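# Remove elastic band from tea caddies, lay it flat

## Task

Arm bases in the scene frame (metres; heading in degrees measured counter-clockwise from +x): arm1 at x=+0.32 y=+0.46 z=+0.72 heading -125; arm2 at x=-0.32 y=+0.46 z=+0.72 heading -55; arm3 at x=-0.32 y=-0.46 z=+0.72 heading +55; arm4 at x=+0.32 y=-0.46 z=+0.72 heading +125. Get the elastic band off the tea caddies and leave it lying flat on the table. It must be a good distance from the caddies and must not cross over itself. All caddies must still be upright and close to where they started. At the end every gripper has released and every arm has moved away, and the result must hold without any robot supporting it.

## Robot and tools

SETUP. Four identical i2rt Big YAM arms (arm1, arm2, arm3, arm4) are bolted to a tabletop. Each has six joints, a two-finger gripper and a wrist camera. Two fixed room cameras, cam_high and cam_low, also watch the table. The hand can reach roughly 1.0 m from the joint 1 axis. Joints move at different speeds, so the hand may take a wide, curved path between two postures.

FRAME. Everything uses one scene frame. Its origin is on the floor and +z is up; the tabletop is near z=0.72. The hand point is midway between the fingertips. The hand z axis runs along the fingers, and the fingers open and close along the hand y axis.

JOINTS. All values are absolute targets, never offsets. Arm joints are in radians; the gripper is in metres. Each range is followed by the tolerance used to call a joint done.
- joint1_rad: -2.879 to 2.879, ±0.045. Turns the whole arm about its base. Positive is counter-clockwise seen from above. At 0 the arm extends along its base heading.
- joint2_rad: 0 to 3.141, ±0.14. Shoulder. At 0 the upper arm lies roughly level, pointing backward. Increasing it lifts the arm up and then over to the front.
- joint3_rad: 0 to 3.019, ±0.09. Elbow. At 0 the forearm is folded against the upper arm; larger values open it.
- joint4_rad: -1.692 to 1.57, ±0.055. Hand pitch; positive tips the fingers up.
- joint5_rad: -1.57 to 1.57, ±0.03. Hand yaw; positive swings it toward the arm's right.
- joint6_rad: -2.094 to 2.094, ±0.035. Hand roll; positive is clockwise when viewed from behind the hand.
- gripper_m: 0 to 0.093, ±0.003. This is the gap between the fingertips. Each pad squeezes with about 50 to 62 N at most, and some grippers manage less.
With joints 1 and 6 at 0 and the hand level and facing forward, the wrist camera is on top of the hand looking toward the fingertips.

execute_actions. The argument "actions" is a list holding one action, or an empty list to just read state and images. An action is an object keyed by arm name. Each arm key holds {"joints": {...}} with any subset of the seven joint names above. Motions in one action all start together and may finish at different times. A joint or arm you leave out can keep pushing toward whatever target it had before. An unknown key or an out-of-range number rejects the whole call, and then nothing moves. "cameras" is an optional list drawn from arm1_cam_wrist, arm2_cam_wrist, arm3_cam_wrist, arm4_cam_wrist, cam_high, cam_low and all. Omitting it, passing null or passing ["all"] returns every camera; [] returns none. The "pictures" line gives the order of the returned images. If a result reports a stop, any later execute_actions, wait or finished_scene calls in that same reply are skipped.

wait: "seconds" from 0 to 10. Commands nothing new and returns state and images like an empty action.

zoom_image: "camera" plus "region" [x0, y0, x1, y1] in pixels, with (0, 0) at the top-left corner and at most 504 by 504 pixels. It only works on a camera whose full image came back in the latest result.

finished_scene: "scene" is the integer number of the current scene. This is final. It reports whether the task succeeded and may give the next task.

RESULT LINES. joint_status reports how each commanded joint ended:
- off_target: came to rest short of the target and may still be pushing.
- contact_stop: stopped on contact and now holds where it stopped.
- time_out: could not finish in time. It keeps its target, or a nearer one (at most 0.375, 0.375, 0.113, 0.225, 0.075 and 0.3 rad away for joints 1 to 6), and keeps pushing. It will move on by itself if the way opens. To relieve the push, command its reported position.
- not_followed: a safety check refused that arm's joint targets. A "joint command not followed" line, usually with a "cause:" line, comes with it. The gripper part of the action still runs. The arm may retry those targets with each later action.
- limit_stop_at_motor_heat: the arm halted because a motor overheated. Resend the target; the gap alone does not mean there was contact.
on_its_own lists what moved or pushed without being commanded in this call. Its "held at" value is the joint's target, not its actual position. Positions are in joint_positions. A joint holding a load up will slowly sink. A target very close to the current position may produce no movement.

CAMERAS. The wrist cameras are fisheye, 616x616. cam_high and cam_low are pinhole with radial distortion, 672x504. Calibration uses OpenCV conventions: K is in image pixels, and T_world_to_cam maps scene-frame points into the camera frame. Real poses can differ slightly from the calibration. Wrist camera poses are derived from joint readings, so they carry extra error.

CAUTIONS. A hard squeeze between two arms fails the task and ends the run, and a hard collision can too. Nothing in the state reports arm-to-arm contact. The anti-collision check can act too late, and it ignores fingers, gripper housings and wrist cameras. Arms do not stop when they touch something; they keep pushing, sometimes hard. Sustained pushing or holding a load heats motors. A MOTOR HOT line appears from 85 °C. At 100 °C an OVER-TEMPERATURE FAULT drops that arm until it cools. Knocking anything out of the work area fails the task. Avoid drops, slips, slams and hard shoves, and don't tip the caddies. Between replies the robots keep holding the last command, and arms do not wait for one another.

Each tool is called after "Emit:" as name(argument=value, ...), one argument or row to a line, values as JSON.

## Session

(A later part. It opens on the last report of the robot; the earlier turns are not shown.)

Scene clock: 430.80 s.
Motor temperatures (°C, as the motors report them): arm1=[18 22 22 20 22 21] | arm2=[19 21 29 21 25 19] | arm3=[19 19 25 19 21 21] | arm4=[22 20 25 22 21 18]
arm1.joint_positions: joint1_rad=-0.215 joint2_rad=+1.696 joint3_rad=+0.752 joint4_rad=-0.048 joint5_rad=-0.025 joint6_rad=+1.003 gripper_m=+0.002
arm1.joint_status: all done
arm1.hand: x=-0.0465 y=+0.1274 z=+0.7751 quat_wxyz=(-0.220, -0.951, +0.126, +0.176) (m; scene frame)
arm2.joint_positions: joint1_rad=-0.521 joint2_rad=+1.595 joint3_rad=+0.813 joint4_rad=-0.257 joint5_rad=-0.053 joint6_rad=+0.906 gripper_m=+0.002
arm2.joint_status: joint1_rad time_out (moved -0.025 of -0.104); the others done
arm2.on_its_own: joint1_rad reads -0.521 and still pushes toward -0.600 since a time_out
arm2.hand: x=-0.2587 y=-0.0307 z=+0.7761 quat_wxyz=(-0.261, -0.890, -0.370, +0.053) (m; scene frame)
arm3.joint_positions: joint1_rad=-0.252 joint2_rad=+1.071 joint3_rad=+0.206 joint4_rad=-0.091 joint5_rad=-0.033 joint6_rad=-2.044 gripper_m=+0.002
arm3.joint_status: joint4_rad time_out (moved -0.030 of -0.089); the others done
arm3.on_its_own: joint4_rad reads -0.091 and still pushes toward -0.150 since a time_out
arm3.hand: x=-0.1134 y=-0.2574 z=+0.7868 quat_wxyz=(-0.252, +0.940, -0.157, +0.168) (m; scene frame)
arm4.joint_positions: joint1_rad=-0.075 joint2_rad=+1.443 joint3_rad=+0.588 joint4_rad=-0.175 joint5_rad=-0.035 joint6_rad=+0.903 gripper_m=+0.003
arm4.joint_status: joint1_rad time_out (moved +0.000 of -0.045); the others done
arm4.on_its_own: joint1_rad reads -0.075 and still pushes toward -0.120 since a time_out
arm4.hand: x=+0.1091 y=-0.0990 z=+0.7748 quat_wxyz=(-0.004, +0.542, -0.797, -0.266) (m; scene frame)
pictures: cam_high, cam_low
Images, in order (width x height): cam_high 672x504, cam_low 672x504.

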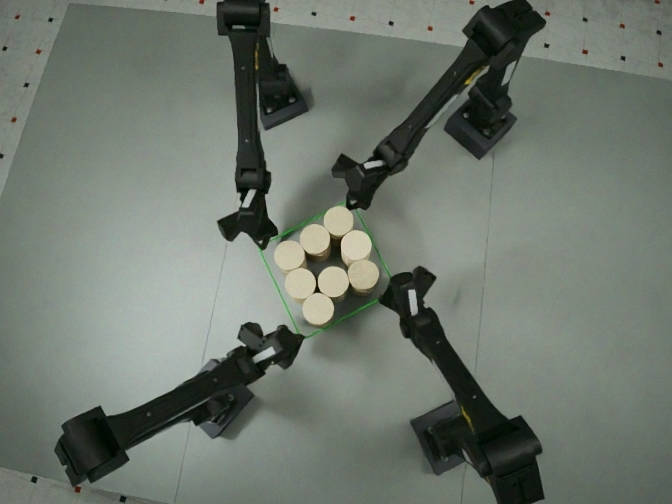

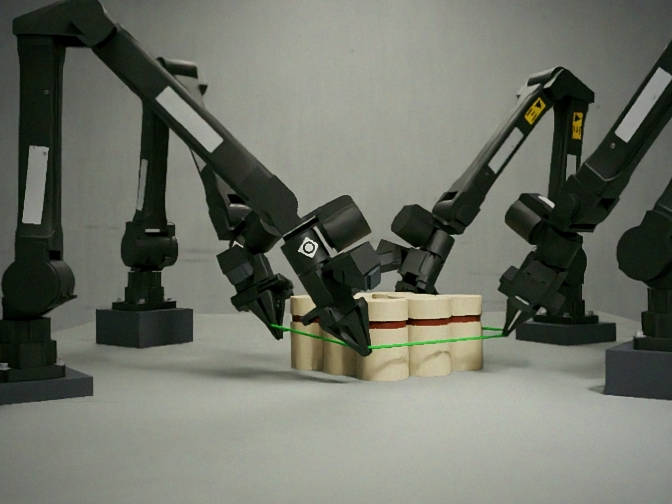

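Emit:
execute_actions(
  actions=[
    {"arm1":{"joints":{"joint2_rad":1.57,"joint3_rad":0.745,"joint4_rad":-0.265}},"arm2":{"joints":{"joint1_rad":-0.6,"joint2_rad":1.49,"joint3_rad":0.865,"joint4_rad":-0.445}},"arm3":{"joints":{"joint2_rad":0.87,"joint3_rad":0.245,"joint4_rad":-0.455}},"arm4":{"joints":{"joint2_rad":1.315,"joint3_rad":0.63,"joint4_rad":-0.395}}},
  ],
  cameras=["cam_high","cam_low"],
)

Scene clock: 447.77 s.
Motor temperatures (°C, as the motors report them): arm1=[18 22 21 20 22 21] | arm2=[20 21 28 21 27 19] | arm3=[19 19 24 19 22 21] | arm4=[22 20 24 22 21 18]
arm1.joint_positions: joint1_rad=-0.215 joint2_rad=+1.547 joint3_rad=+0.783 joint4_rad=-0.212 joint5_rad=-0.025 joint6_rad=+1.003 gripper_m=+0.002
arm1.joint_status: all done
arm1.hand: x=-0.0460 y=+0.1272 z=+0.8356 quat_wxyz=(-0.226, -0.949, +0.126, +0.181) (m; scene frame)
arm2.joint_positions: joint1_rad=-0.521 joint2_rad=+1.476 joint3_rad=+0.852 joint4_rad=-0.415 joint5_rad=-0.053 joint6_rad=+0.906 gripper_m=+0.002
arm2.joint_status: joint1_rad time_out (moved +0.000 of -0.079); the others done
arm2.on_its_own: joint1_rad reads -0.521 and still pushes toward -0.600 since a time_out
arm2.hand: x=-0.2589 y=-0.0241 z=+0.8281 quat_wxyz=(-0.260, -0.890, -0.370, +0.053) (m; scene frame)
arm3.joint_positions: joint1_rad=-0.249 joint2_rad=+0.860 joint3_rad=+0.271 joint4_rad=-0.385 joint5_rad=-0.034 joint6_rad=-2.044 gripper_m=+0.002
arm3.joint_status: joint4_rad time_out (moved -0.294 of -0.364); the others done
arm3.on_its_own: joint4_rad reads -0.385 and still pushes toward -0.455 since a time_out
arm3.hand: x=-0.1192 y=-0.2618 z=+0.8296 quat_wxyz=(-0.246, +0.943, -0.156, +0.163) (m; scene frame)
arm4.joint_positions: joint1_rad=-0.075 joint2_rad=+1.305 joint3_rad=+0.636 joint4_rad=-0.350 joint5_rad=-0.036 joint6_rad=+0.903 gripper_m=+0.003
arm4.joint_status: all done
arm4.on_its_own: joint1_rad reads -0.075 and still pushes toward -0.120 since a time_out
arm4.hand: x=+0.1096 y=-0.1004 z=+0.8264 quat_wxyz=(-0.004, +0.541, -0.796, -0.271) (m; scene frame)
pictures: cam_high, cam_low
Images, in order (width x height): cam_high 672x504, cam_low 672x504.

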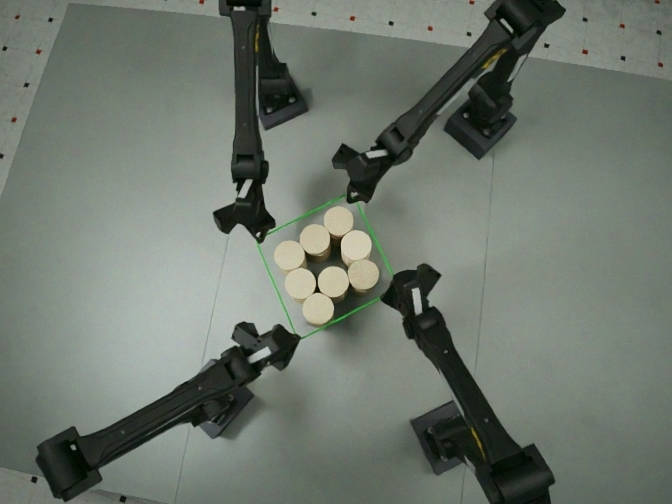

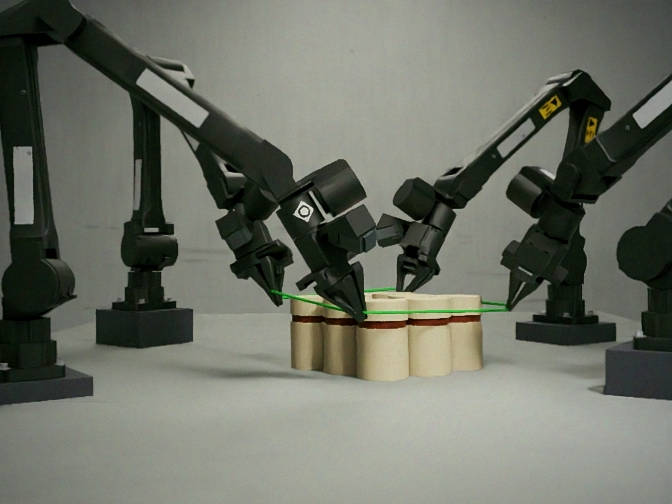

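Emit:
execute_actions(
  actions=[
    {"arm1":{"joints":{"joint2_rad":1.42,"joint3_rad":0.80,"joint4_rad":-0.45}},"arm2":{"joints":{"joint2_rad":1.35,"joint3_rad":0.96,"joint4_rad":-0.66}},"arm3":{"joints":{"joint2_rad":0.66,"joint3_rad":0.385,"joint4_rad":-0.75}},"arm4":{"joints":{"joint2_rad":1.16,"joint3_rad":0.73,"joint4_rad":-0.62}}},
  ],
  cameras=["cam_high","cam_low"],
)

Scene clock: 454.67 s.
Motor temperatures (°C, as the motors report them): arm1=[18 22 21 20 22 21] | arm2=[20 21 28 21 28 19] | arm3=[19 19 25 19 23 21] | arm4=[22 20 25 22 22 18]
arm1.joint_positions: joint1_rad=-0.215 joint2_rad=+1.400 joint3_rad=+0.836 joint4_rad=-0.393 joint5_rad=-0.025 joint6_rad=+1.003 gripper_m=+0.002
arm1.joint_status: joint4_rad time_out (moved -0.181 of -0.238); the others done
arm1.on_its_own: joint4_rad reads -0.393 and still pushes toward -0.450 since a time_out
arm1.hand: x=-0.0418 y=+0.1301 z=+0.9030 quat_wxyz=(-0.233, -0.946, +0.125, +0.187) (m; scene frame)
arm2.joint_positions: joint1_rad=-0.521 joint2_rad=+1.342 joint3_rad=+0.942 joint4_rad=-0.627 joint5_rad=-0.054 joint6_rad=+0.906 gripper_m=+0.002
arm2.joint_status: all done
arm2.on_its_own: joint1_rad reads -0.521 and still pushes toward -0.600 since a time_out
arm2.hand: x=-0.2588 y=-0.0165 z=+0.9051 quat_wxyz=(-0.266, -0.889, -0.370, +0.054) (m; scene frame)
arm3.joint_positions: joint1_rad=-0.249 joint2_rad=+0.655 joint3_rad=+0.401 joint4_rad=-0.678 joint5_rad=-0.036 joint6_rad=-2.044 gripper_m=+0.002
arm3.joint_status: joint4_rad time_out (moved -0.293 of -0.365); the others done
arm3.on_its_own: joint4_rad reads -0.678 and still pushes toward -0.750 since a time_out
arm3.hand: x=-0.1216 y=-0.2637 z=+0.9049 quat_wxyz=(-0.262, +0.937, -0.154, +0.174) (m; scene frame)
arm4.joint_positions: joint1_rad=-0.075 joint2_rad=+1.158 joint3_rad=+0.730 joint4_rad=-0.571 joint5_rad=-0.036 joint6_rad=+0.903 gripper_m=+0.003
arm4.joint_status: all done
arm4.on_its_own: joint1_rad reads -0.075 and still pushes toward -0.120 since a time_out
arm4.hand: x=+0.1112 y=-0.1037 z=+0.8983 quat_wxyz=(-0.005, +0.540, -0.794, -0.280) (m; scene frame)
pictures: cam_high, cam_low
Images, in order (width x height): cam_high 672x504, cam_low 672x504.

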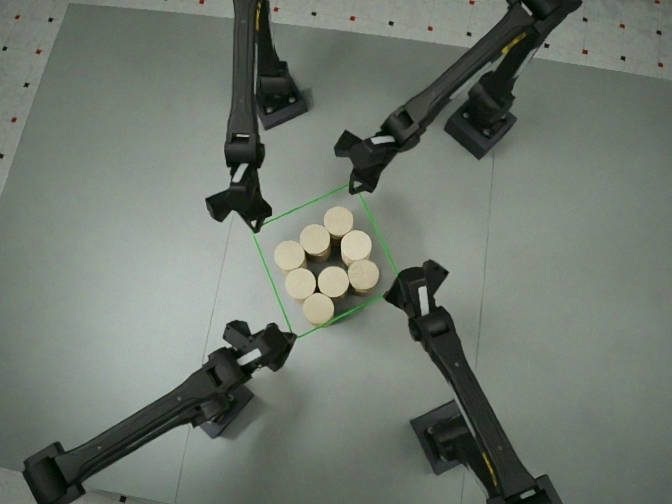

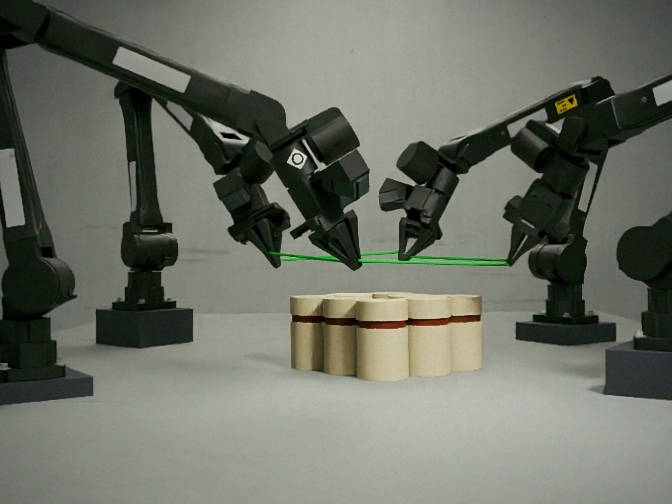

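Emit:
execute_actions(
  actions=[
    {"arm1":{"joints":{"joint1_rad":0.323,"joint2_rad":1.088,"joint3_rad":0.63,"joint4_rad":-0.58,"joint6_rad":1.4}},"arm2":{"joints":{"joint1_rad":0.031,"joint2_rad":1.447,"joint3_rad":1.09,"joint4_rad":-0.67,"joint6_rad":1.35}},"arm3":{"joints":{"joint1_rad":-0.333,"joint2_rad":1.384,"joint3_rad":0.92,"joint4_rad":-0.56,"joint6_rad":-1.9}},"arm4":{"joints":{"joint1_rad":-0.431,"joint2_rad":0.991,"joint3_rad":0.665,"joint4_rad":-0.71}}},
  ],
  cameras=["cam_high","cam_low"],
)

Scene clock: 485.40 s.
Motor temperatures (°C, as the motors report them): arm1=[18 22 22 20 22 21] | arm2=[20 21 31 21 30 19] | arm3=[19 19 28 19 24 21] | arm4=[22 20 26 22 23 18]
arm1.joint_positions: joint1_rad=+0.318 joint2_rad=+1.082 joint3_rad=+0.642 joint4_rad=-0.560 joint5_rad=-0.002 joint6_rad=+1.393 gripper_m=+0.002
arm1.joint_status: all done
arm1.hand: x=+0.2040 y=+0.0945 z=+0.9192 quat_wxyz=(-0.268, -0.959, +0.062, +0.067) (m; scene frame)
arm2.joint_positions: joint1_rad=+0.042 joint2_rad=+1.446 joint3_rad=+1.059 joint4_rad=-0.648 joint5_rad=-0.007 joint6_rad=+1.334 gripper_m=+0.002
arm2.joint_status: all done
arm2.hand: x=+0.0053 y=+0.0526 z=+0.9055 quat_wxyz=(-0.258, -0.866, -0.424, -0.055) (m; scene frame)
arm3.joint_positions: joint1_rad=-0.315 joint2_rad=+1.374 joint3_rad=+0.885 joint4_rad=-0.546 joint5_rad=-0.006 joint6_rad=-1.909 gripper_m=+0.002
arm3.joint_status: all done
arm3.hand: x=+0.0464 y=-0.1547 z=+0.9071 quat_wxyz=(-0.219, +0.930, -0.256, +0.148) (m; scene frame)
arm4.joint_positions: joint1_rad=-0.417 joint2_rad=+0.985 joint3_rad=+0.671 joint4_rad=-0.690 joint5_rad=-0.007 joint6_rad=+0.903 gripper_m=+0.003
arm4.joint_status: all done
arm4.hand: x=+0.2562 y=-0.1008 z=+0.9179 quat_wxyz=(-0.066, +0.393, -0.876, -0.271) (m; scene frame)
pictures: cam_high, cam_low
Images, in order (width x height): cam_high 672x504, cam_low 672x504.

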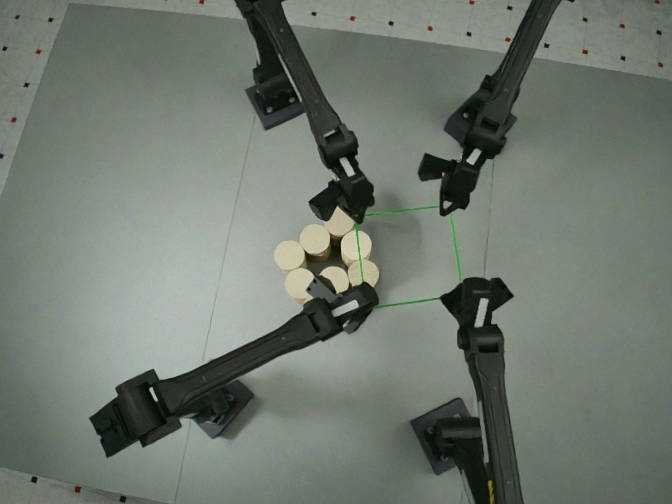

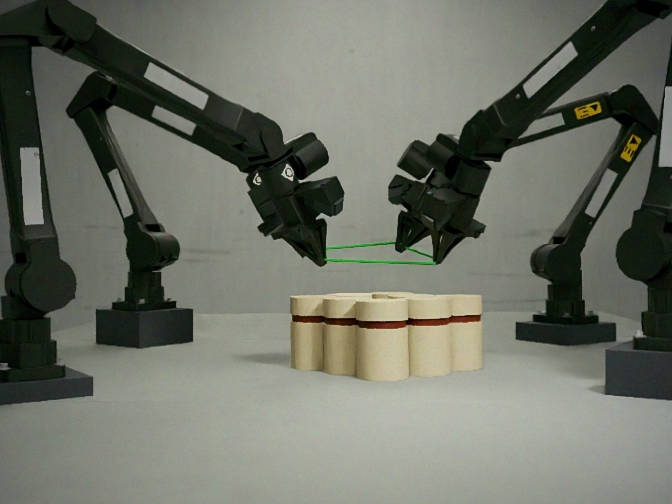

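Emit:
execute_actions(
  actions=[
    {"arm1":{"joints":{"joint1_rad":0.918,"joint2_rad":1.12,"joint3_rad":0.62,"joint4_rad":-0.57,"joint6_rad":1.7}},"arm2":{"joints":{"joint1_rad":0.372,"joint2_rad":1.79,"joint3_rad":1.51,"joint4_rad":-0.745,"joint6_rad":1.75}},"arm3":{"joints":{"joint1_rad":-0.43,"joint2_rad":1.84,"joint3_rad":1.475,"joint4_rad":-0.665,"joint6_rad":-1.8}},"arm4":{"joints":{"joint1_rad":-0.88,"joint2_rad":1.066,"joint3_rad":0.70,"joint4_rad":-0.67}}},
  ],
  cameras=["cam_high","cam_low"],
)

Scene clock: 498.43 s.
Motor temperatures (°C, as the motors report them): arm1=[18 22 23 20 22 21] | arm2=[20 22 32 21 27 19] | arm3=[19 20 31 19 23 21] | arm4=[22 20 27 22 22 18]
arm1.joint_positions: joint1_rad=+0.909 joint2_rad=+1.108 joint3_rad=+0.627 joint4_rad=-0.560 joint5_rad=+0.003 joint6_rad=+1.697 gripper_m=+0.002
arm1.joint_status: all done
arm1.hand: x=+0.4244 y=+0.0972 z=+0.9032 quat_wxyz=(-0.252, -0.963, -0.075, -0.052) (m; scene frame)
arm2.joint_positions: joint1_rad=+0.373 joint2_rad=+1.800 joint3_rad=+1.454 joint4_rad=-0.733 joint5_rad=+0.002 joint6_rad=+1.734 gripper_m=+0.002
arm2.joint_status: all done
arm2.hand: x=+0.2271 y=+0.1091 z=+0.8821 quat_wxyz=(-0.205, -0.886, -0.395, -0.128) (m; scene frame)
arm3.joint_positions: joint1_rad=-0.416 joint2_rad=+1.824 joint3_rad=+1.437 joint4_rad=-0.652 joint5_rad=-0.003 joint6_rad=-1.809 gripper_m=+0.002
arm3.joint_status: all done
arm3.hand: x=+0.2282 y=-0.0907 z=+0.9073 quat_wxyz=(-0.217, +0.900, -0.349, +0.149) (m; scene frame)
arm4.joint_positions: joint1_rad=-0.874 joint2_rad=+1.072 joint3_rad=+0.671 joint4_rad=-0.666 joint5_rad=-0.003 joint6_rad=+0.903 gripper_m=+0.003
arm4.joint_status: all done
arm4.hand: x=+0.4231 y=-0.1038 z=+0.8913 quat_wxyz=(-0.114, +0.186, -0.951, -0.221) (m; scene frame)
pictures: cam_high, cam_low
Images, in order (width x height): cam_high 672x504, cam_low 672x504.

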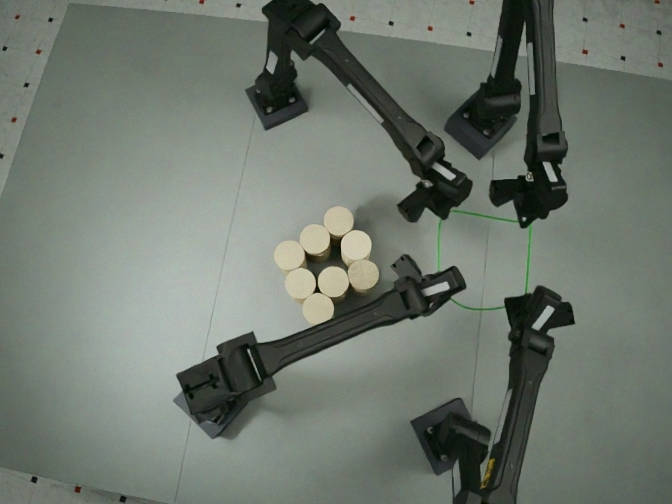

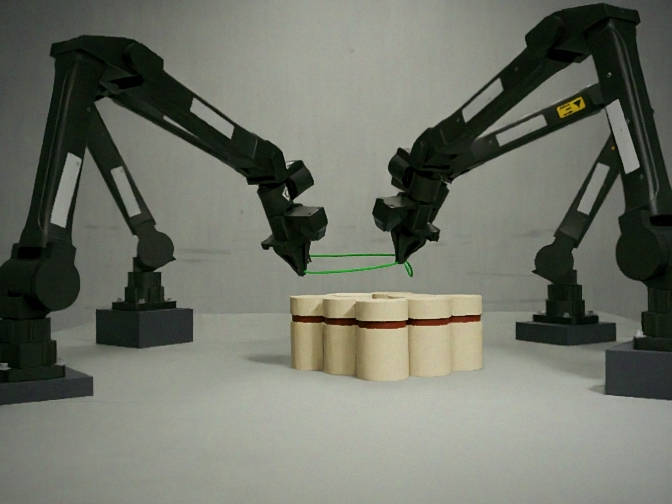

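Emit:
execute_actions(
  actions=[
    {"arm1":{"joints":{"joint2_rad":1.58,"joint3_rad":0.442,"joint4_rad":0.095,"joint6_rad":1.6}},"arm2":{"joints":{"joint1_rad":0.355,"joint2_rad":1.965,"joint3_rad":1.285,"joint4_rad":-0.34}},"arm3":{"joints":{"joint2_rad":2.06,"joint3_rad":1.31,"joint4_rad":-0.285}},"arm4":{"joints":{"joint2_rad":1.44,"joint3_rad":0.458,"joint4_rad":-0.045}}},
  ],
)

Scene clock: 507.30 s.
Motor temperatures (°C, as the motors report them): arm1=[18 22 23 20 22 21] | arm2=[19 22 33 21 26 19] | arm3=[19 21 32 19 22 21] | arm4=[22 20 27 22 21 18]
arm1.joint_positions: joint1_rad=+0.909 joint2_rad=+1.562 joint3_rad=+0.454 joint4_rad=+0.090 joint5_rad=+0.007 joint6_rad=+1.612 gripper_m=+0.002
arm1.joint_status: all done
arm1.hand: x=+0.4261 y=+0.0893 z=+0.7509 quat_wxyz=(-0.265, -0.957, -0.115, -0.041) (m; scene frame)
arm2.joint_positions: joint1_rad=+0.361 joint2_rad=+1.961 joint3_rad=+1.293 joint4_rad=-0.355 joint5_rad=+0.001 joint6_rad=+1.737 gripper_m=+0.002
arm2.joint_status: all done
arm2.hand: x=+0.2282 y=+0.0982 z=+0.7533 quat_wxyz=(-0.228, -0.882, -0.386, -0.142) (m; scene frame)
arm3.joint_positions: joint1_rad=-0.417 joint2_rad=+2.042 joint3_rad=+1.302 joint4_rad=-0.301 joint5_rad=-0.002 joint6_rad=-1.808 gripper_m=+0.002
arm3.joint_status: all done
arm3.hand: x=+0.2283 y=-0.0915 z=+0.7507 quat_wxyz=(-0.216, +0.900, -0.350, +0.148) (m; scene frame)
arm4.joint_positions: joint1_rad=-0.874 joint2_rad=+1.434 joint3_rad=+0.467 joint4_rad=-0.057 joint5_rad=-0.004 joint6_rad=+0.900 gripper_m=+0.003
arm4.joint_status: all done
arm4.hand: x=+0.4266 y=-0.0930 z=+0.7502 quat_wxyz=(-0.123, +0.186, -0.945, -0.239) (m; scene frame)
pictures: arm1_cam_wrist, arm2_cam_wrist, arm3_cam_wrist, arm4_cam_wrist, cam_high, cam_low
camera_calibration (this result's frames):
arm1_cam_wrist: T_world_to_cam=[[-0.194212, 0.825841, -0.529404, 0.407746], [0.695104, 0.496662, 0.519767, -0.729008], [0.69218, -0.267045, -0.670503, 0.353983], [0, 0, 0, 1]] pos_world=[0.340905, 0.119867, 0.832123]
arm2_cam_wrist: T_world_to_cam=[[-0.618059, 0.591893, -0.517364, 0.471812], [0.283909, 0.781756, 0.555205, -0.553106], [0.733074, 0.196265, -0.651216, 0.432778], [0, 0, 0, 1]] pos_world=[0.131381, 0.0681927, 0.833018]
arm3_cam_wrist: T_world_to_cam=[[0.568819, 0.659154, 0.491895, -0.434493], [0.332775, -0.731385, 0.595262, -0.584761], [0.752134, -0.174906, -0.635375, 0.413097], [0, 0, 0, 1]] pos_world=[0.131037, -0.0690343, 0.824283]
arm4_cam_wrist: T_world_to_cam=[[0.411035, -0.818737, -0.400899, 0.0482686], [-0.816788, -0.526057, 0.2369, 0.127157], [-0.404855, 0.230075, -0.884962, 0.984353], [0, 0, 0, 1]] pos_world=[0.48254, -0.120065, 0.860342]
Images, in order (width x height): arm1_cam_wrist 616x616, arm2_cam_wrist 616x616, arm3_cam_wrist 616x616, arm4_cam_wrist 616x616, cam_high 672x504, cam_low 672x504.

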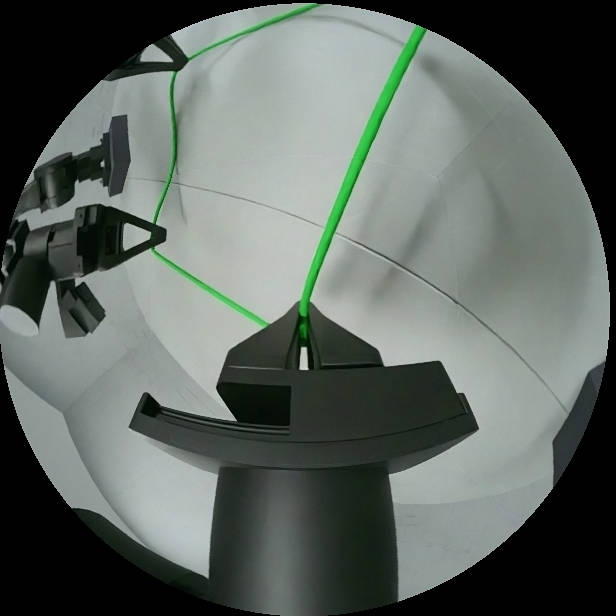

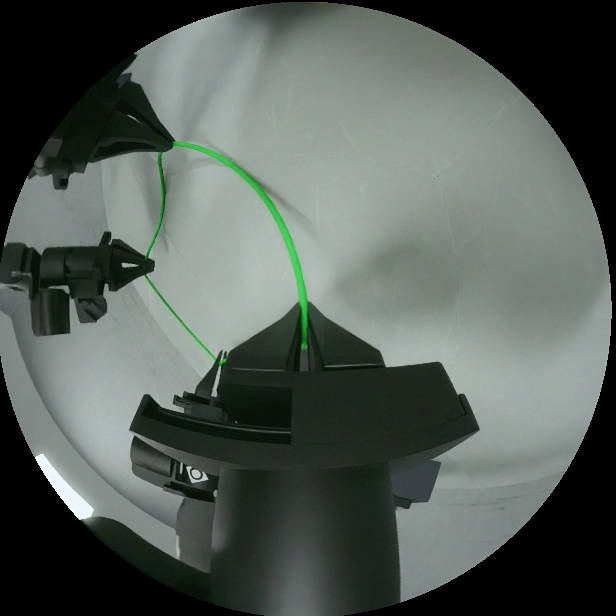

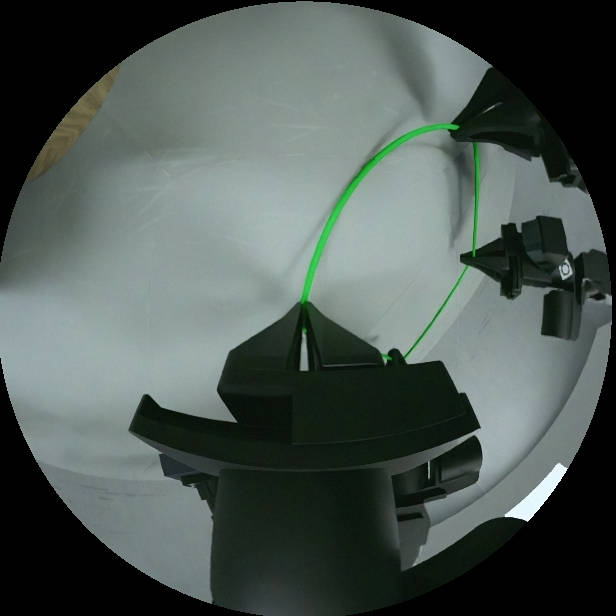

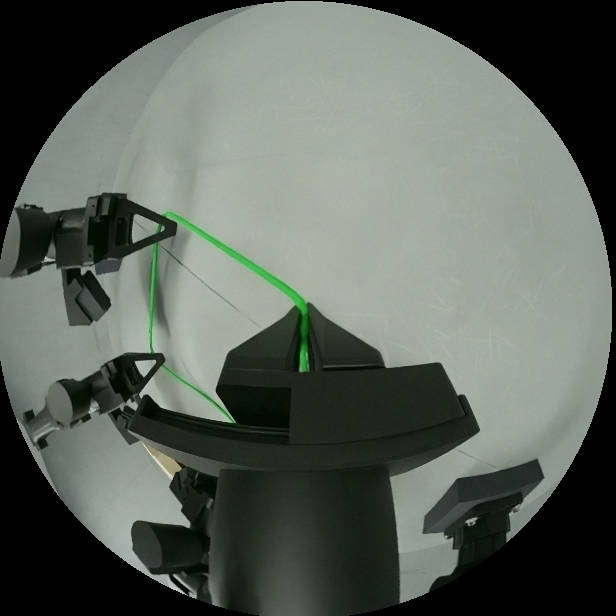

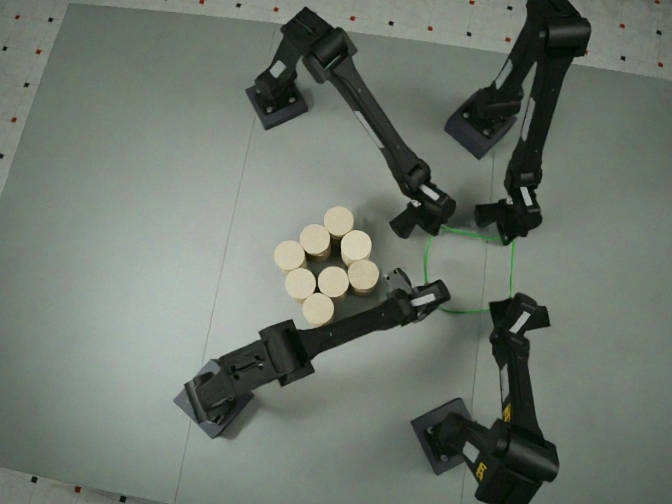

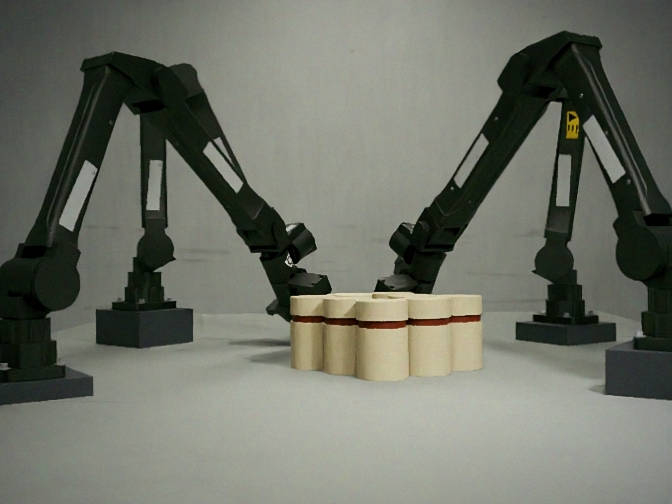

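Emit:
execute_actions(
  actions=[],
)

Scene clock: 530.93 s.
Motor temperatures (°C, as the motors report them): arm1=[18 22 22 20 21 21] | arm2=[19 23 30 21 24 19] | arm3=[19 22 30 20 21 21] | arm4=[22 20 25 22 21 18]
arm1.joint_positions: joint1_rad=+0.909 joint2_rad=+1.562 joint3_rad=+0.454 joint4_rad=+0.090 joint5_rad=+0.007 joint6_rad=+1.612 gripper_m=+0.002
arm1.joint_status: all done
arm1.hand: x=+0.4261 y=+0.0893 z=+0.7509 quat_wxyz=(-0.265, -0.956, -0.115, -0.041) (m; scene frame)
arm2.joint_positions: joint1_rad=+0.361 joint2_rad=+1.961 joint3_rad=+1.293 joint4_rad=-0.355 joint5_rad=+0.001 joint6_rad=+1.737 gripper_m=+0.002
arm2.joint_status: all done
arm2.hand: x=+0.2282 y=+0.0982 z=+0.7533 quat_wxyz=(-0.228, -0.882, -0.386, -0.142) (m; scene frame)
arm3.joint_positions: joint1_rad=-0.417 joint2_rad=+2.042 joint3_rad=+1.302 joint4_rad=-0.301 joint5_rad=-0.002 joint6_rad=-1.808 gripper_m=+0.002
arm3.joint_status: all done
arm3.hand: x=+0.2283 y=-0.0915 z=+0.7507 quat_wxyz=(-0.216, +0.900, -0.350, +0.148) (m; scene frame)
arm4.joint_positions: joint1_rad=-0.874 joint2_rad=+1.434 joint3_rad=+0.467 joint4_rad=-0.057 joint5_rad=-0.004 joint6_rad=+0.900 gripper_m=+0.003
arm4.joint_status: all done
arm4.hand: x=+0.4266 y=-0.0930 z=+0.7502 quat_wxyz=(-0.123, +0.186, -0.945, -0.239) (m; scene frame)
pictures: arm1_cam_wrist, arm2_cam_wrist, arm3_cam_wrist, arm4_cam_wrist, cam_high, cam_low
camera_calibration (this result's frames):
arm1_cam_wrist: T_world_to_cam=[[-0.194582, 0.82575, -0.529411, 0.407917], [0.69504, 0.496917, 0.519609, -0.728885], [0.69214, -0.266855, -0.67062, 0.354071], [0, 0, 0, 1]] pos_world=[0.340911, 0.119844, 0.832138]
arm2_cam_wrist: T_world_to_cam=[[-0.618059, 0.591893, -0.517364, 0.471812], [0.283909, 0.781756, 0.555205, -0.553106], [0.733074, 0.196265, -0.651216, 0.432778], [0, 0, 0, 1]] pos_world=[0.131381, 0.0681927, 0.833018]
arm3_cam_wrist: T_world_to_cam=[[0.568819, 0.659154, 0.491895, -0.434493], [0.332775, -0.731385, 0.595262, -0.584761], [0.752134, -0.174906, -0.635375, 0.413097], [0, 0, 0, 1]] pos_world=[0.131037, -0.0690343, 0.824283]
arm4_cam_wrist: T_world_to_cam=[[0.411035, -0.818737, -0.400899, 0.0482686], [-0.816788, -0.526057, 0.2369, 0.127157], [-0.404855, 0.230075, -0.884962, 0.984353], [0, 0, 0, 1]] pos_world=[0.48254, -0.120065, 0.860342]
Images, in order (width x height): arm1_cam_wrist 616x616, arm2_cam_wrist 616x616, arm3_cam_wrist 616x616, arm4_cam_wrist 616x616, cam_high 672x504, cam_low 672x504.

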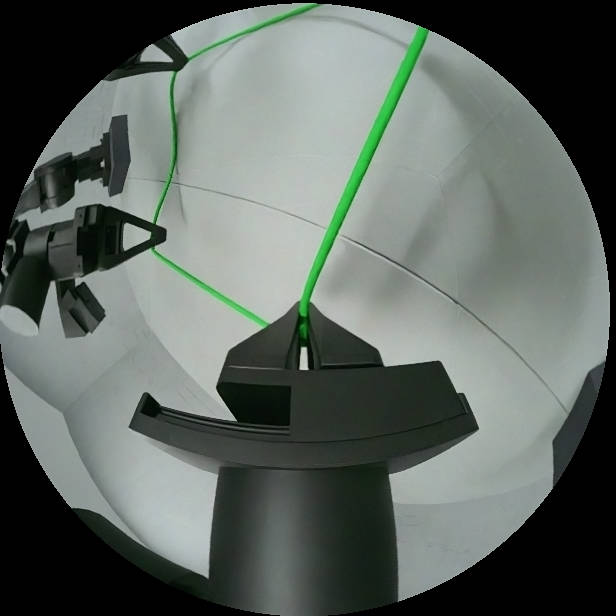

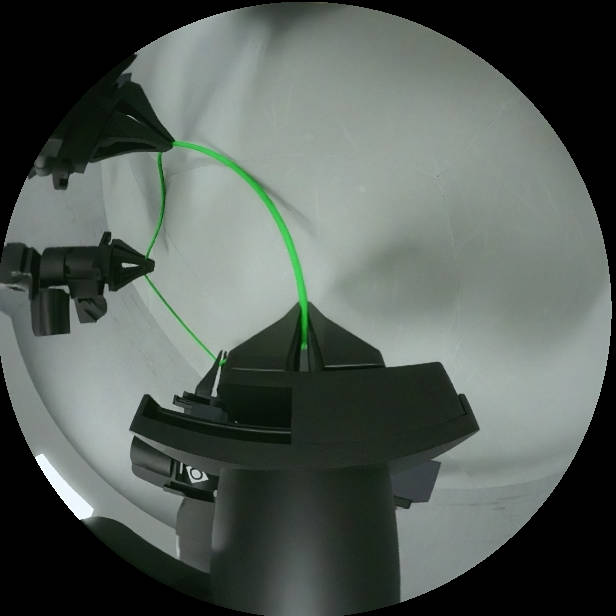

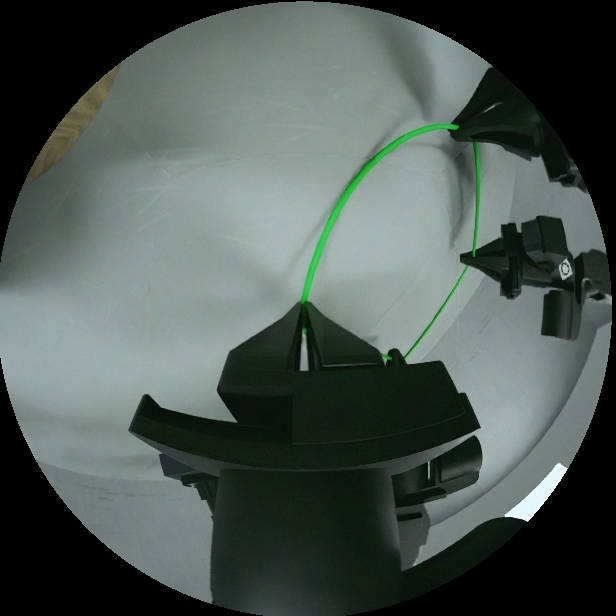

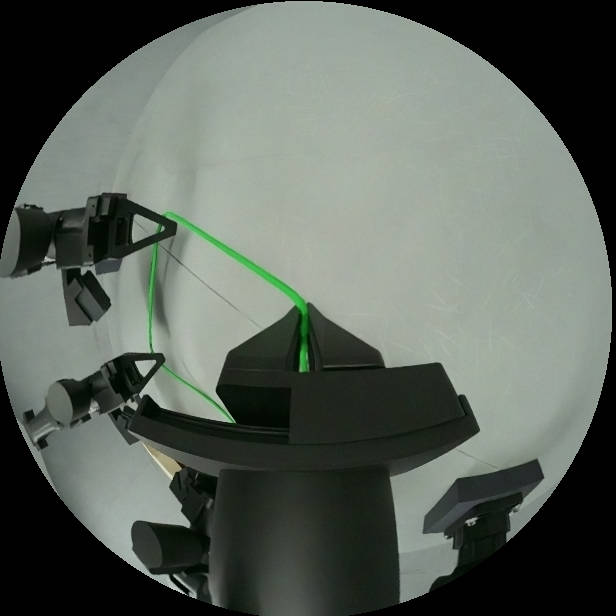

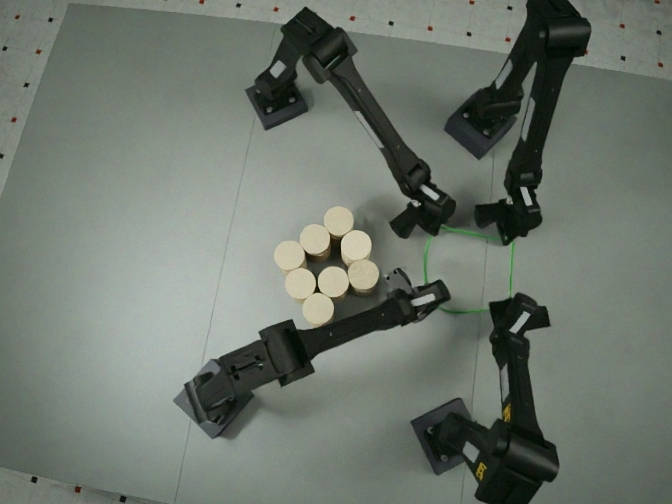

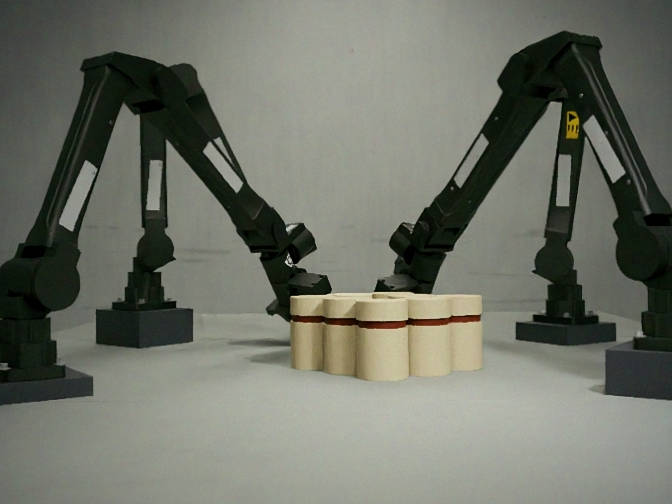

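Emit:
execute_actions(
  actions=[
    {"arm1":{"joints":{"joint2_rad":1.62,"joint4_rad":0.12}},"arm4":{"joints":{"joint2_rad":1.492,"joint4_rad":-0.027}},"arm2":{"joints":{"joint2_rad":2.0}},"arm3":{"joints":{"joint2_rad":2.077}}},
  ],
  cameras=[],
)

Emit:
execute_actions(
  actions=[
    {"arm1":{"joints":{"gripper_m":0.02}},"arm4":{"joints":{"gripper_m":0.02}},"arm2":{"joints":{"gripper_m":0.02}},"arm3":{"joints":{"gripper_m":0.02}}},
  ],
)

Scene clock: 538.23 s.
Motor temperatures (°C, as the motors report them): arm1=[18 22 22 20 21 21] | arm2=[19 23 29 21 24 19] | arm3=[19 22 29 20 21 21] | arm4=[22 20 25 22 21 18]
arm1.joint_positions: joint1_rad=+0.909 joint2_rad=+1.603 joint3_rad=+0.454 joint4_rad=+0.117 joint5_rad=+0.007 joint6_rad=+1.611 gripper_m=+0.002
arm1.joint_status: all done
arm1.hand: x=+0.4256 y=+0.0910 z=+0.7394 quat_wxyz=(-0.258, -0.958, -0.115, -0.040) (m; scene frame)
arm2.joint_positions: joint1_rad=+0.361 joint2_rad=+1.991 joint3_rad=+1.293 joint4_rad=-0.352 joint5_rad=+0.001 joint6_rad=+1.737 gripper_m=+0.002
arm2.joint_status: all done
arm2.hand: x=+0.2253 y=+0.0999 z=+0.7346 quat_wxyz=(-0.217, -0.886, -0.387, -0.135) (m; scene frame)
arm3.joint_positions: joint1_rad=-0.417 joint2_rad=+2.042 joint3_rad=+1.302 joint4_rad=-0.301 joint5_rad=-0.002 joint6_rad=-1.808 gripper_m=+0.002
arm3.joint_status: all done
arm3.hand: x=+0.2283 y=-0.0915 z=+0.7507 quat_wxyz=(-0.216, +0.900, -0.350, +0.148) (m; scene frame)
arm4.joint_positions: joint1_rad=-0.874 joint2_rad=+1.488 joint3_rad=+0.467 joint4_rad=-0.035 joint5_rad=-0.004 joint6_rad=+0.900 gripper_m=+0.003
arm4.joint_status: all done
arm4.hand: x=+0.4257 y=-0.0962 z=+0.7337 quat_wxyz=(-0.116, +0.187, -0.949, -0.226) (m; scene frame)
pictures: none
No camera images: the call's "cameras" was empty. Leave "cameras" out to get every camera's image.

Scene clock: 538.80 s.
Motor temperatures (°C, as the motors report them): arm1=[18 22 22 20 21 21] | arm2=[19 23 29 21 24 19] | arm3=[19 22 29 20 21 21] | arm4=[22 20 25 22 21 18]
arm1.joint_positions: joint1_rad=+0.909 joint2_rad=+1.603 joint3_rad=+0.445 joint4_rad=+0.117 joint5_rad=+0.004 joint6_rad=+1.609 gripper_m=+0.020
arm1.joint_status: all done
arm1.hand: x=+0.4249 y=+0.0960 z=+0.7370 quat_wxyz=(-0.254, -0.959, -0.117, -0.041) (m; scene frame)
arm2.joint_positions: joint1_rad=+0.361 joint2_rad=+1.988 joint3_rad=+1.293 joint4_rad=-0.341 joint5_rad=+0.001 joint6_rad=+1.737 gripper_m=+0.020
arm2.joint_status: all done
arm2.hand: x=+0.2275 y=+0.0982 z=+0.7374 quat_wxyz=(-0.223, -0.884, -0.386, -0.139) (m; scene frame)
arm3.joint_positions: joint1_rad=-0.417 joint2_rad=+2.042 joint3_rad=+1.302 joint4_rad=-0.301 joint5_rad=-0.002 joint6_rad=-1.808 gripper_m=+0.020
arm3.joint_status: all done
arm3.hand: x=+0.2283 y=-0.0915 z=+0.7507 quat_wxyz=(-0.216, +0.900, -0.350, +0.148) (m; scene frame)
arm4.joint_positions: joint1_rad=-0.874 joint2_rad=+1.488 joint3_rad=+0.461 joint4_rad=-0.035 joint5_rad=-0.003 joint6_rad=+0.900 gripper_m=+0.020
arm4.joint_status: all done
arm4.hand: x=+0.4250 y=-0.0997 z=+0.7316 quat_wxyz=(-0.116, +0.187, -0.950, -0.223) (m; scene frame)
pictures: arm1_cam_wrist, arm2_cam_wrist, arm3_cam_wrist, arm4_cam_wrist, cam_high, cam_low
camera_calibration (this result's frames):
arm1_cam_wrist: T_world_to_cam=[[-0.200883, 0.836697, -0.509495, 0.381757], [0.695683, 0.488015, 0.52713, -0.72913], [0.689689, -0.248555, -0.680109, 0.353678], [0, 0, 0, 1]] pos_world=[0.340003, 0.124321, 0.819389]
arm2_cam_wrist: T_world_to_cam=[[-0.623463, 0.595965, -0.506084, 0.455671], [0.290507, 0.777525, 0.557728, -0.547058], [0.725879, 0.200701, -0.65789, 0.429129], [0, 0, 0, 1]] pos_world=[0.131523, 0.0676607, 0.818037]
arm3_cam_wrist: T_world_to_cam=[[0.568819, 0.659154, 0.491895, -0.434493], [0.332775, -0.731385, 0.595262, -0.584761], [0.752134, -0.174906, -0.635375, 0.413097], [0, 0, 0, 1]] pos_world=[0.131037, -0.0690343, 0.824283]
arm4_cam_wrist: T_world_to_cam=[[0.406621, -0.83355, -0.37397, 0.0166843], [-0.815081, -0.515889, 0.263631, 0.107536], [-0.412677, 0.197618, -0.889182, 0.971981], [0, 0, 0, 1]] pos_world=[0.48198, -0.122697, 0.842158]
Images, in order (width x height): arm1_cam_wrist 616x616, arm2_cam_wrist 616x616, arm3_cam_wrist 616x616, arm4_cam_wrist 616x616, cam_high 672x504, cam_low 672x504.

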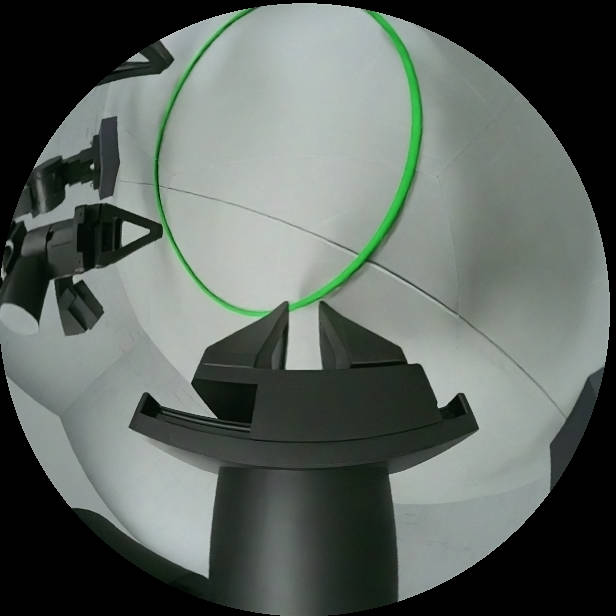

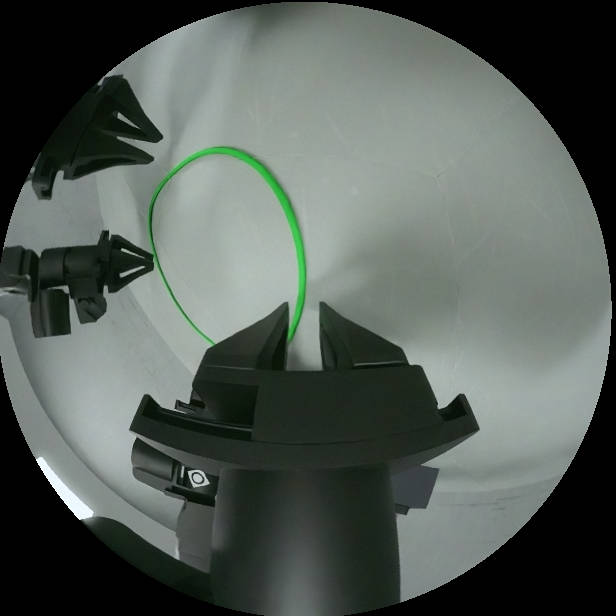

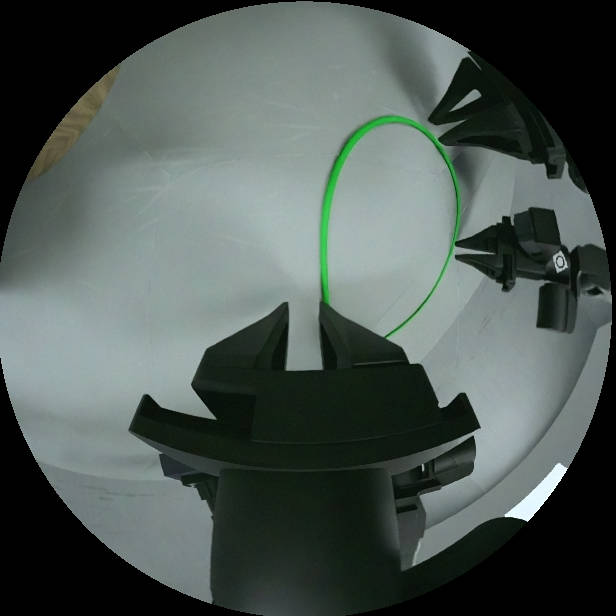

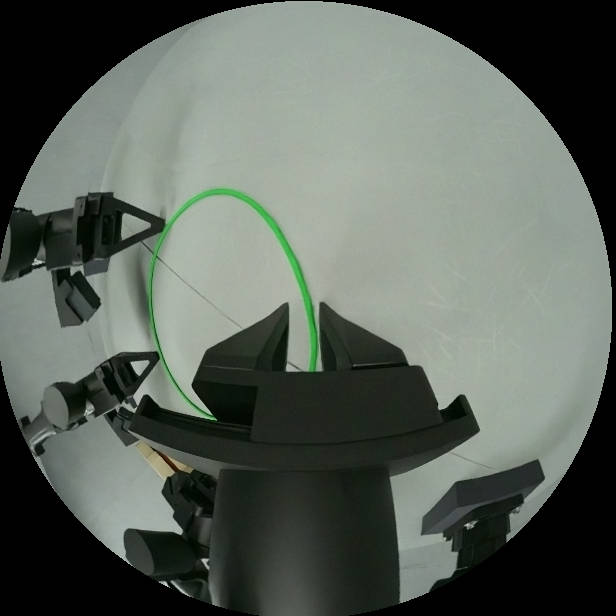

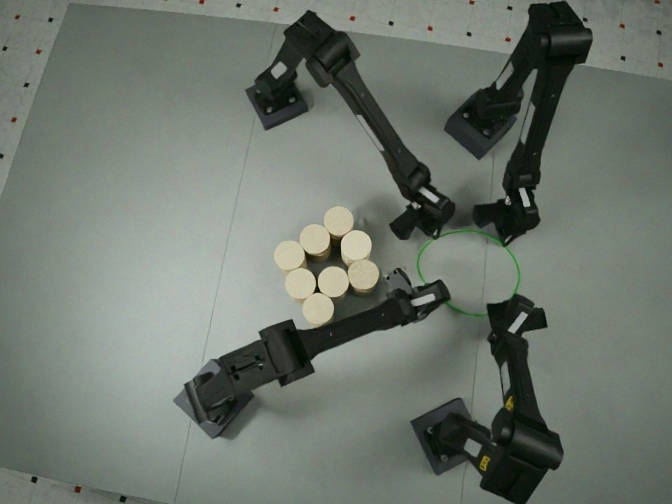

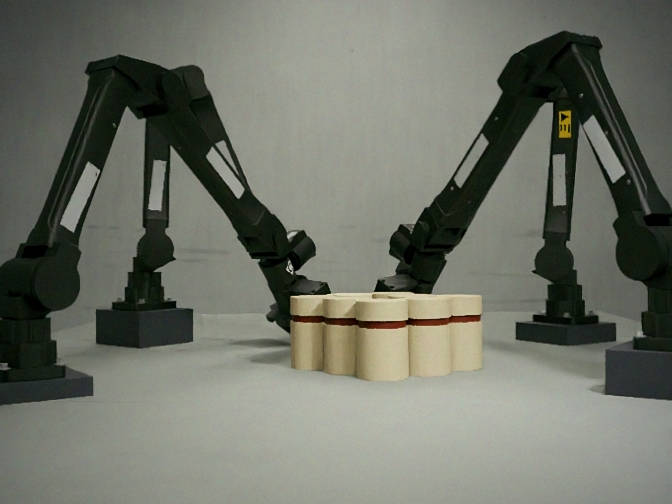

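Emit:
execute_actions(
  actions=[
    {"arm1":{"joints":{"joint2_rad":1.1,"joint4_rad":-0.3}},"arm4":{"joints":{"joint2_rad":1.0,"joint4_rad":-0.45}},"arm2":{"joints":{"joint2_rad":1.55,"joint4_rad":-0.8}},"arm3":{"joints":{"joint2_rad":1.6,"joint4_rad":-0.8}}},
  ],
  cameras=["cam_high"],
)

Scene clock: 545.30 s.
Motor temperatures (°C, as the motors report them): arm1=[18 22 22 20 21 21] | arm2=[19 23 29 21 24 19] | arm3=[19 22 29 20 21 21] | arm4=[22 20 25 22 20 18]
arm1.joint_positions: joint1_rad=+0.909 joint2_rad=+1.100 joint3_rad=+0.444 joint4_rad=-0.291 joint5_rad=+0.004 joint6_rad=+1.609 gripper_m=+0.020
arm1.joint_status: all done
arm1.hand: x=+0.4186 y=+0.1165 z=+0.8586 quat_wxyz=(-0.298, -0.946, -0.116, -0.048) (m; scene frame)
arm2.joint_positions: joint1_rad=+0.361 joint2_rad=+1.548 joint3_rad=+1.283 joint4_rad=-0.791 joint5_rad=+0.001 joint6_rad=+1.737 gripper_m=+0.020
arm2.joint_status: all done
arm2.hand: x=+0.1577 y=+0.1465 z=+0.9411 quat_wxyz=(-0.214, -0.887, -0.387, -0.133) (m; scene frame)
arm3.joint_positions: joint1_rad=-0.417 joint2_rad=+1.575 joint3_rad=+1.297 joint4_rad=-0.787 joint5_rad=-0.002 joint6_rad=-1.808 gripper_m=+0.020
arm3.joint_status: all done
arm3.hand: x=+0.1596 y=-0.1381 z=+0.9721 quat_wxyz=(-0.206, +0.902, -0.351, +0.142) (m; scene frame)
arm4.joint_positions: joint1_rad=-0.874 joint2_rad=+0.999 joint3_rad=+0.459 joint4_rad=-0.438 joint5_rad=-0.003 joint6_rad=+0.900 gripper_m=+0.020
arm4.joint_status: all done
arm4.hand: x=+0.4146 y=-0.1342 z=+0.8456 quat_wxyz=(-0.134, +0.185, -0.938, -0.259) (m; scene frame)
pictures: cam_high
Images, in order (width x height): cam_high 672x504.

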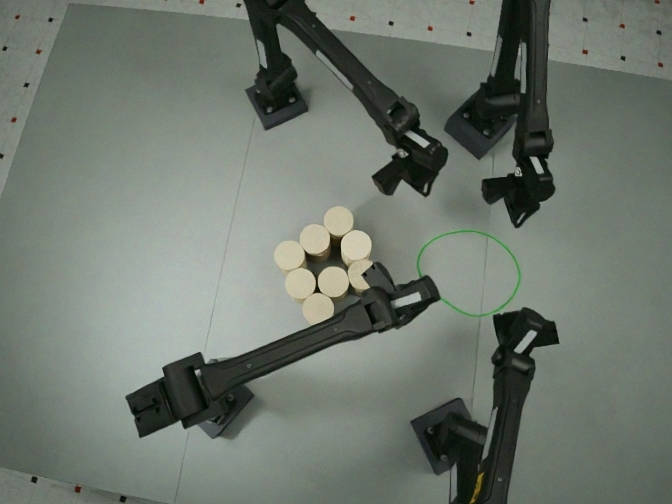

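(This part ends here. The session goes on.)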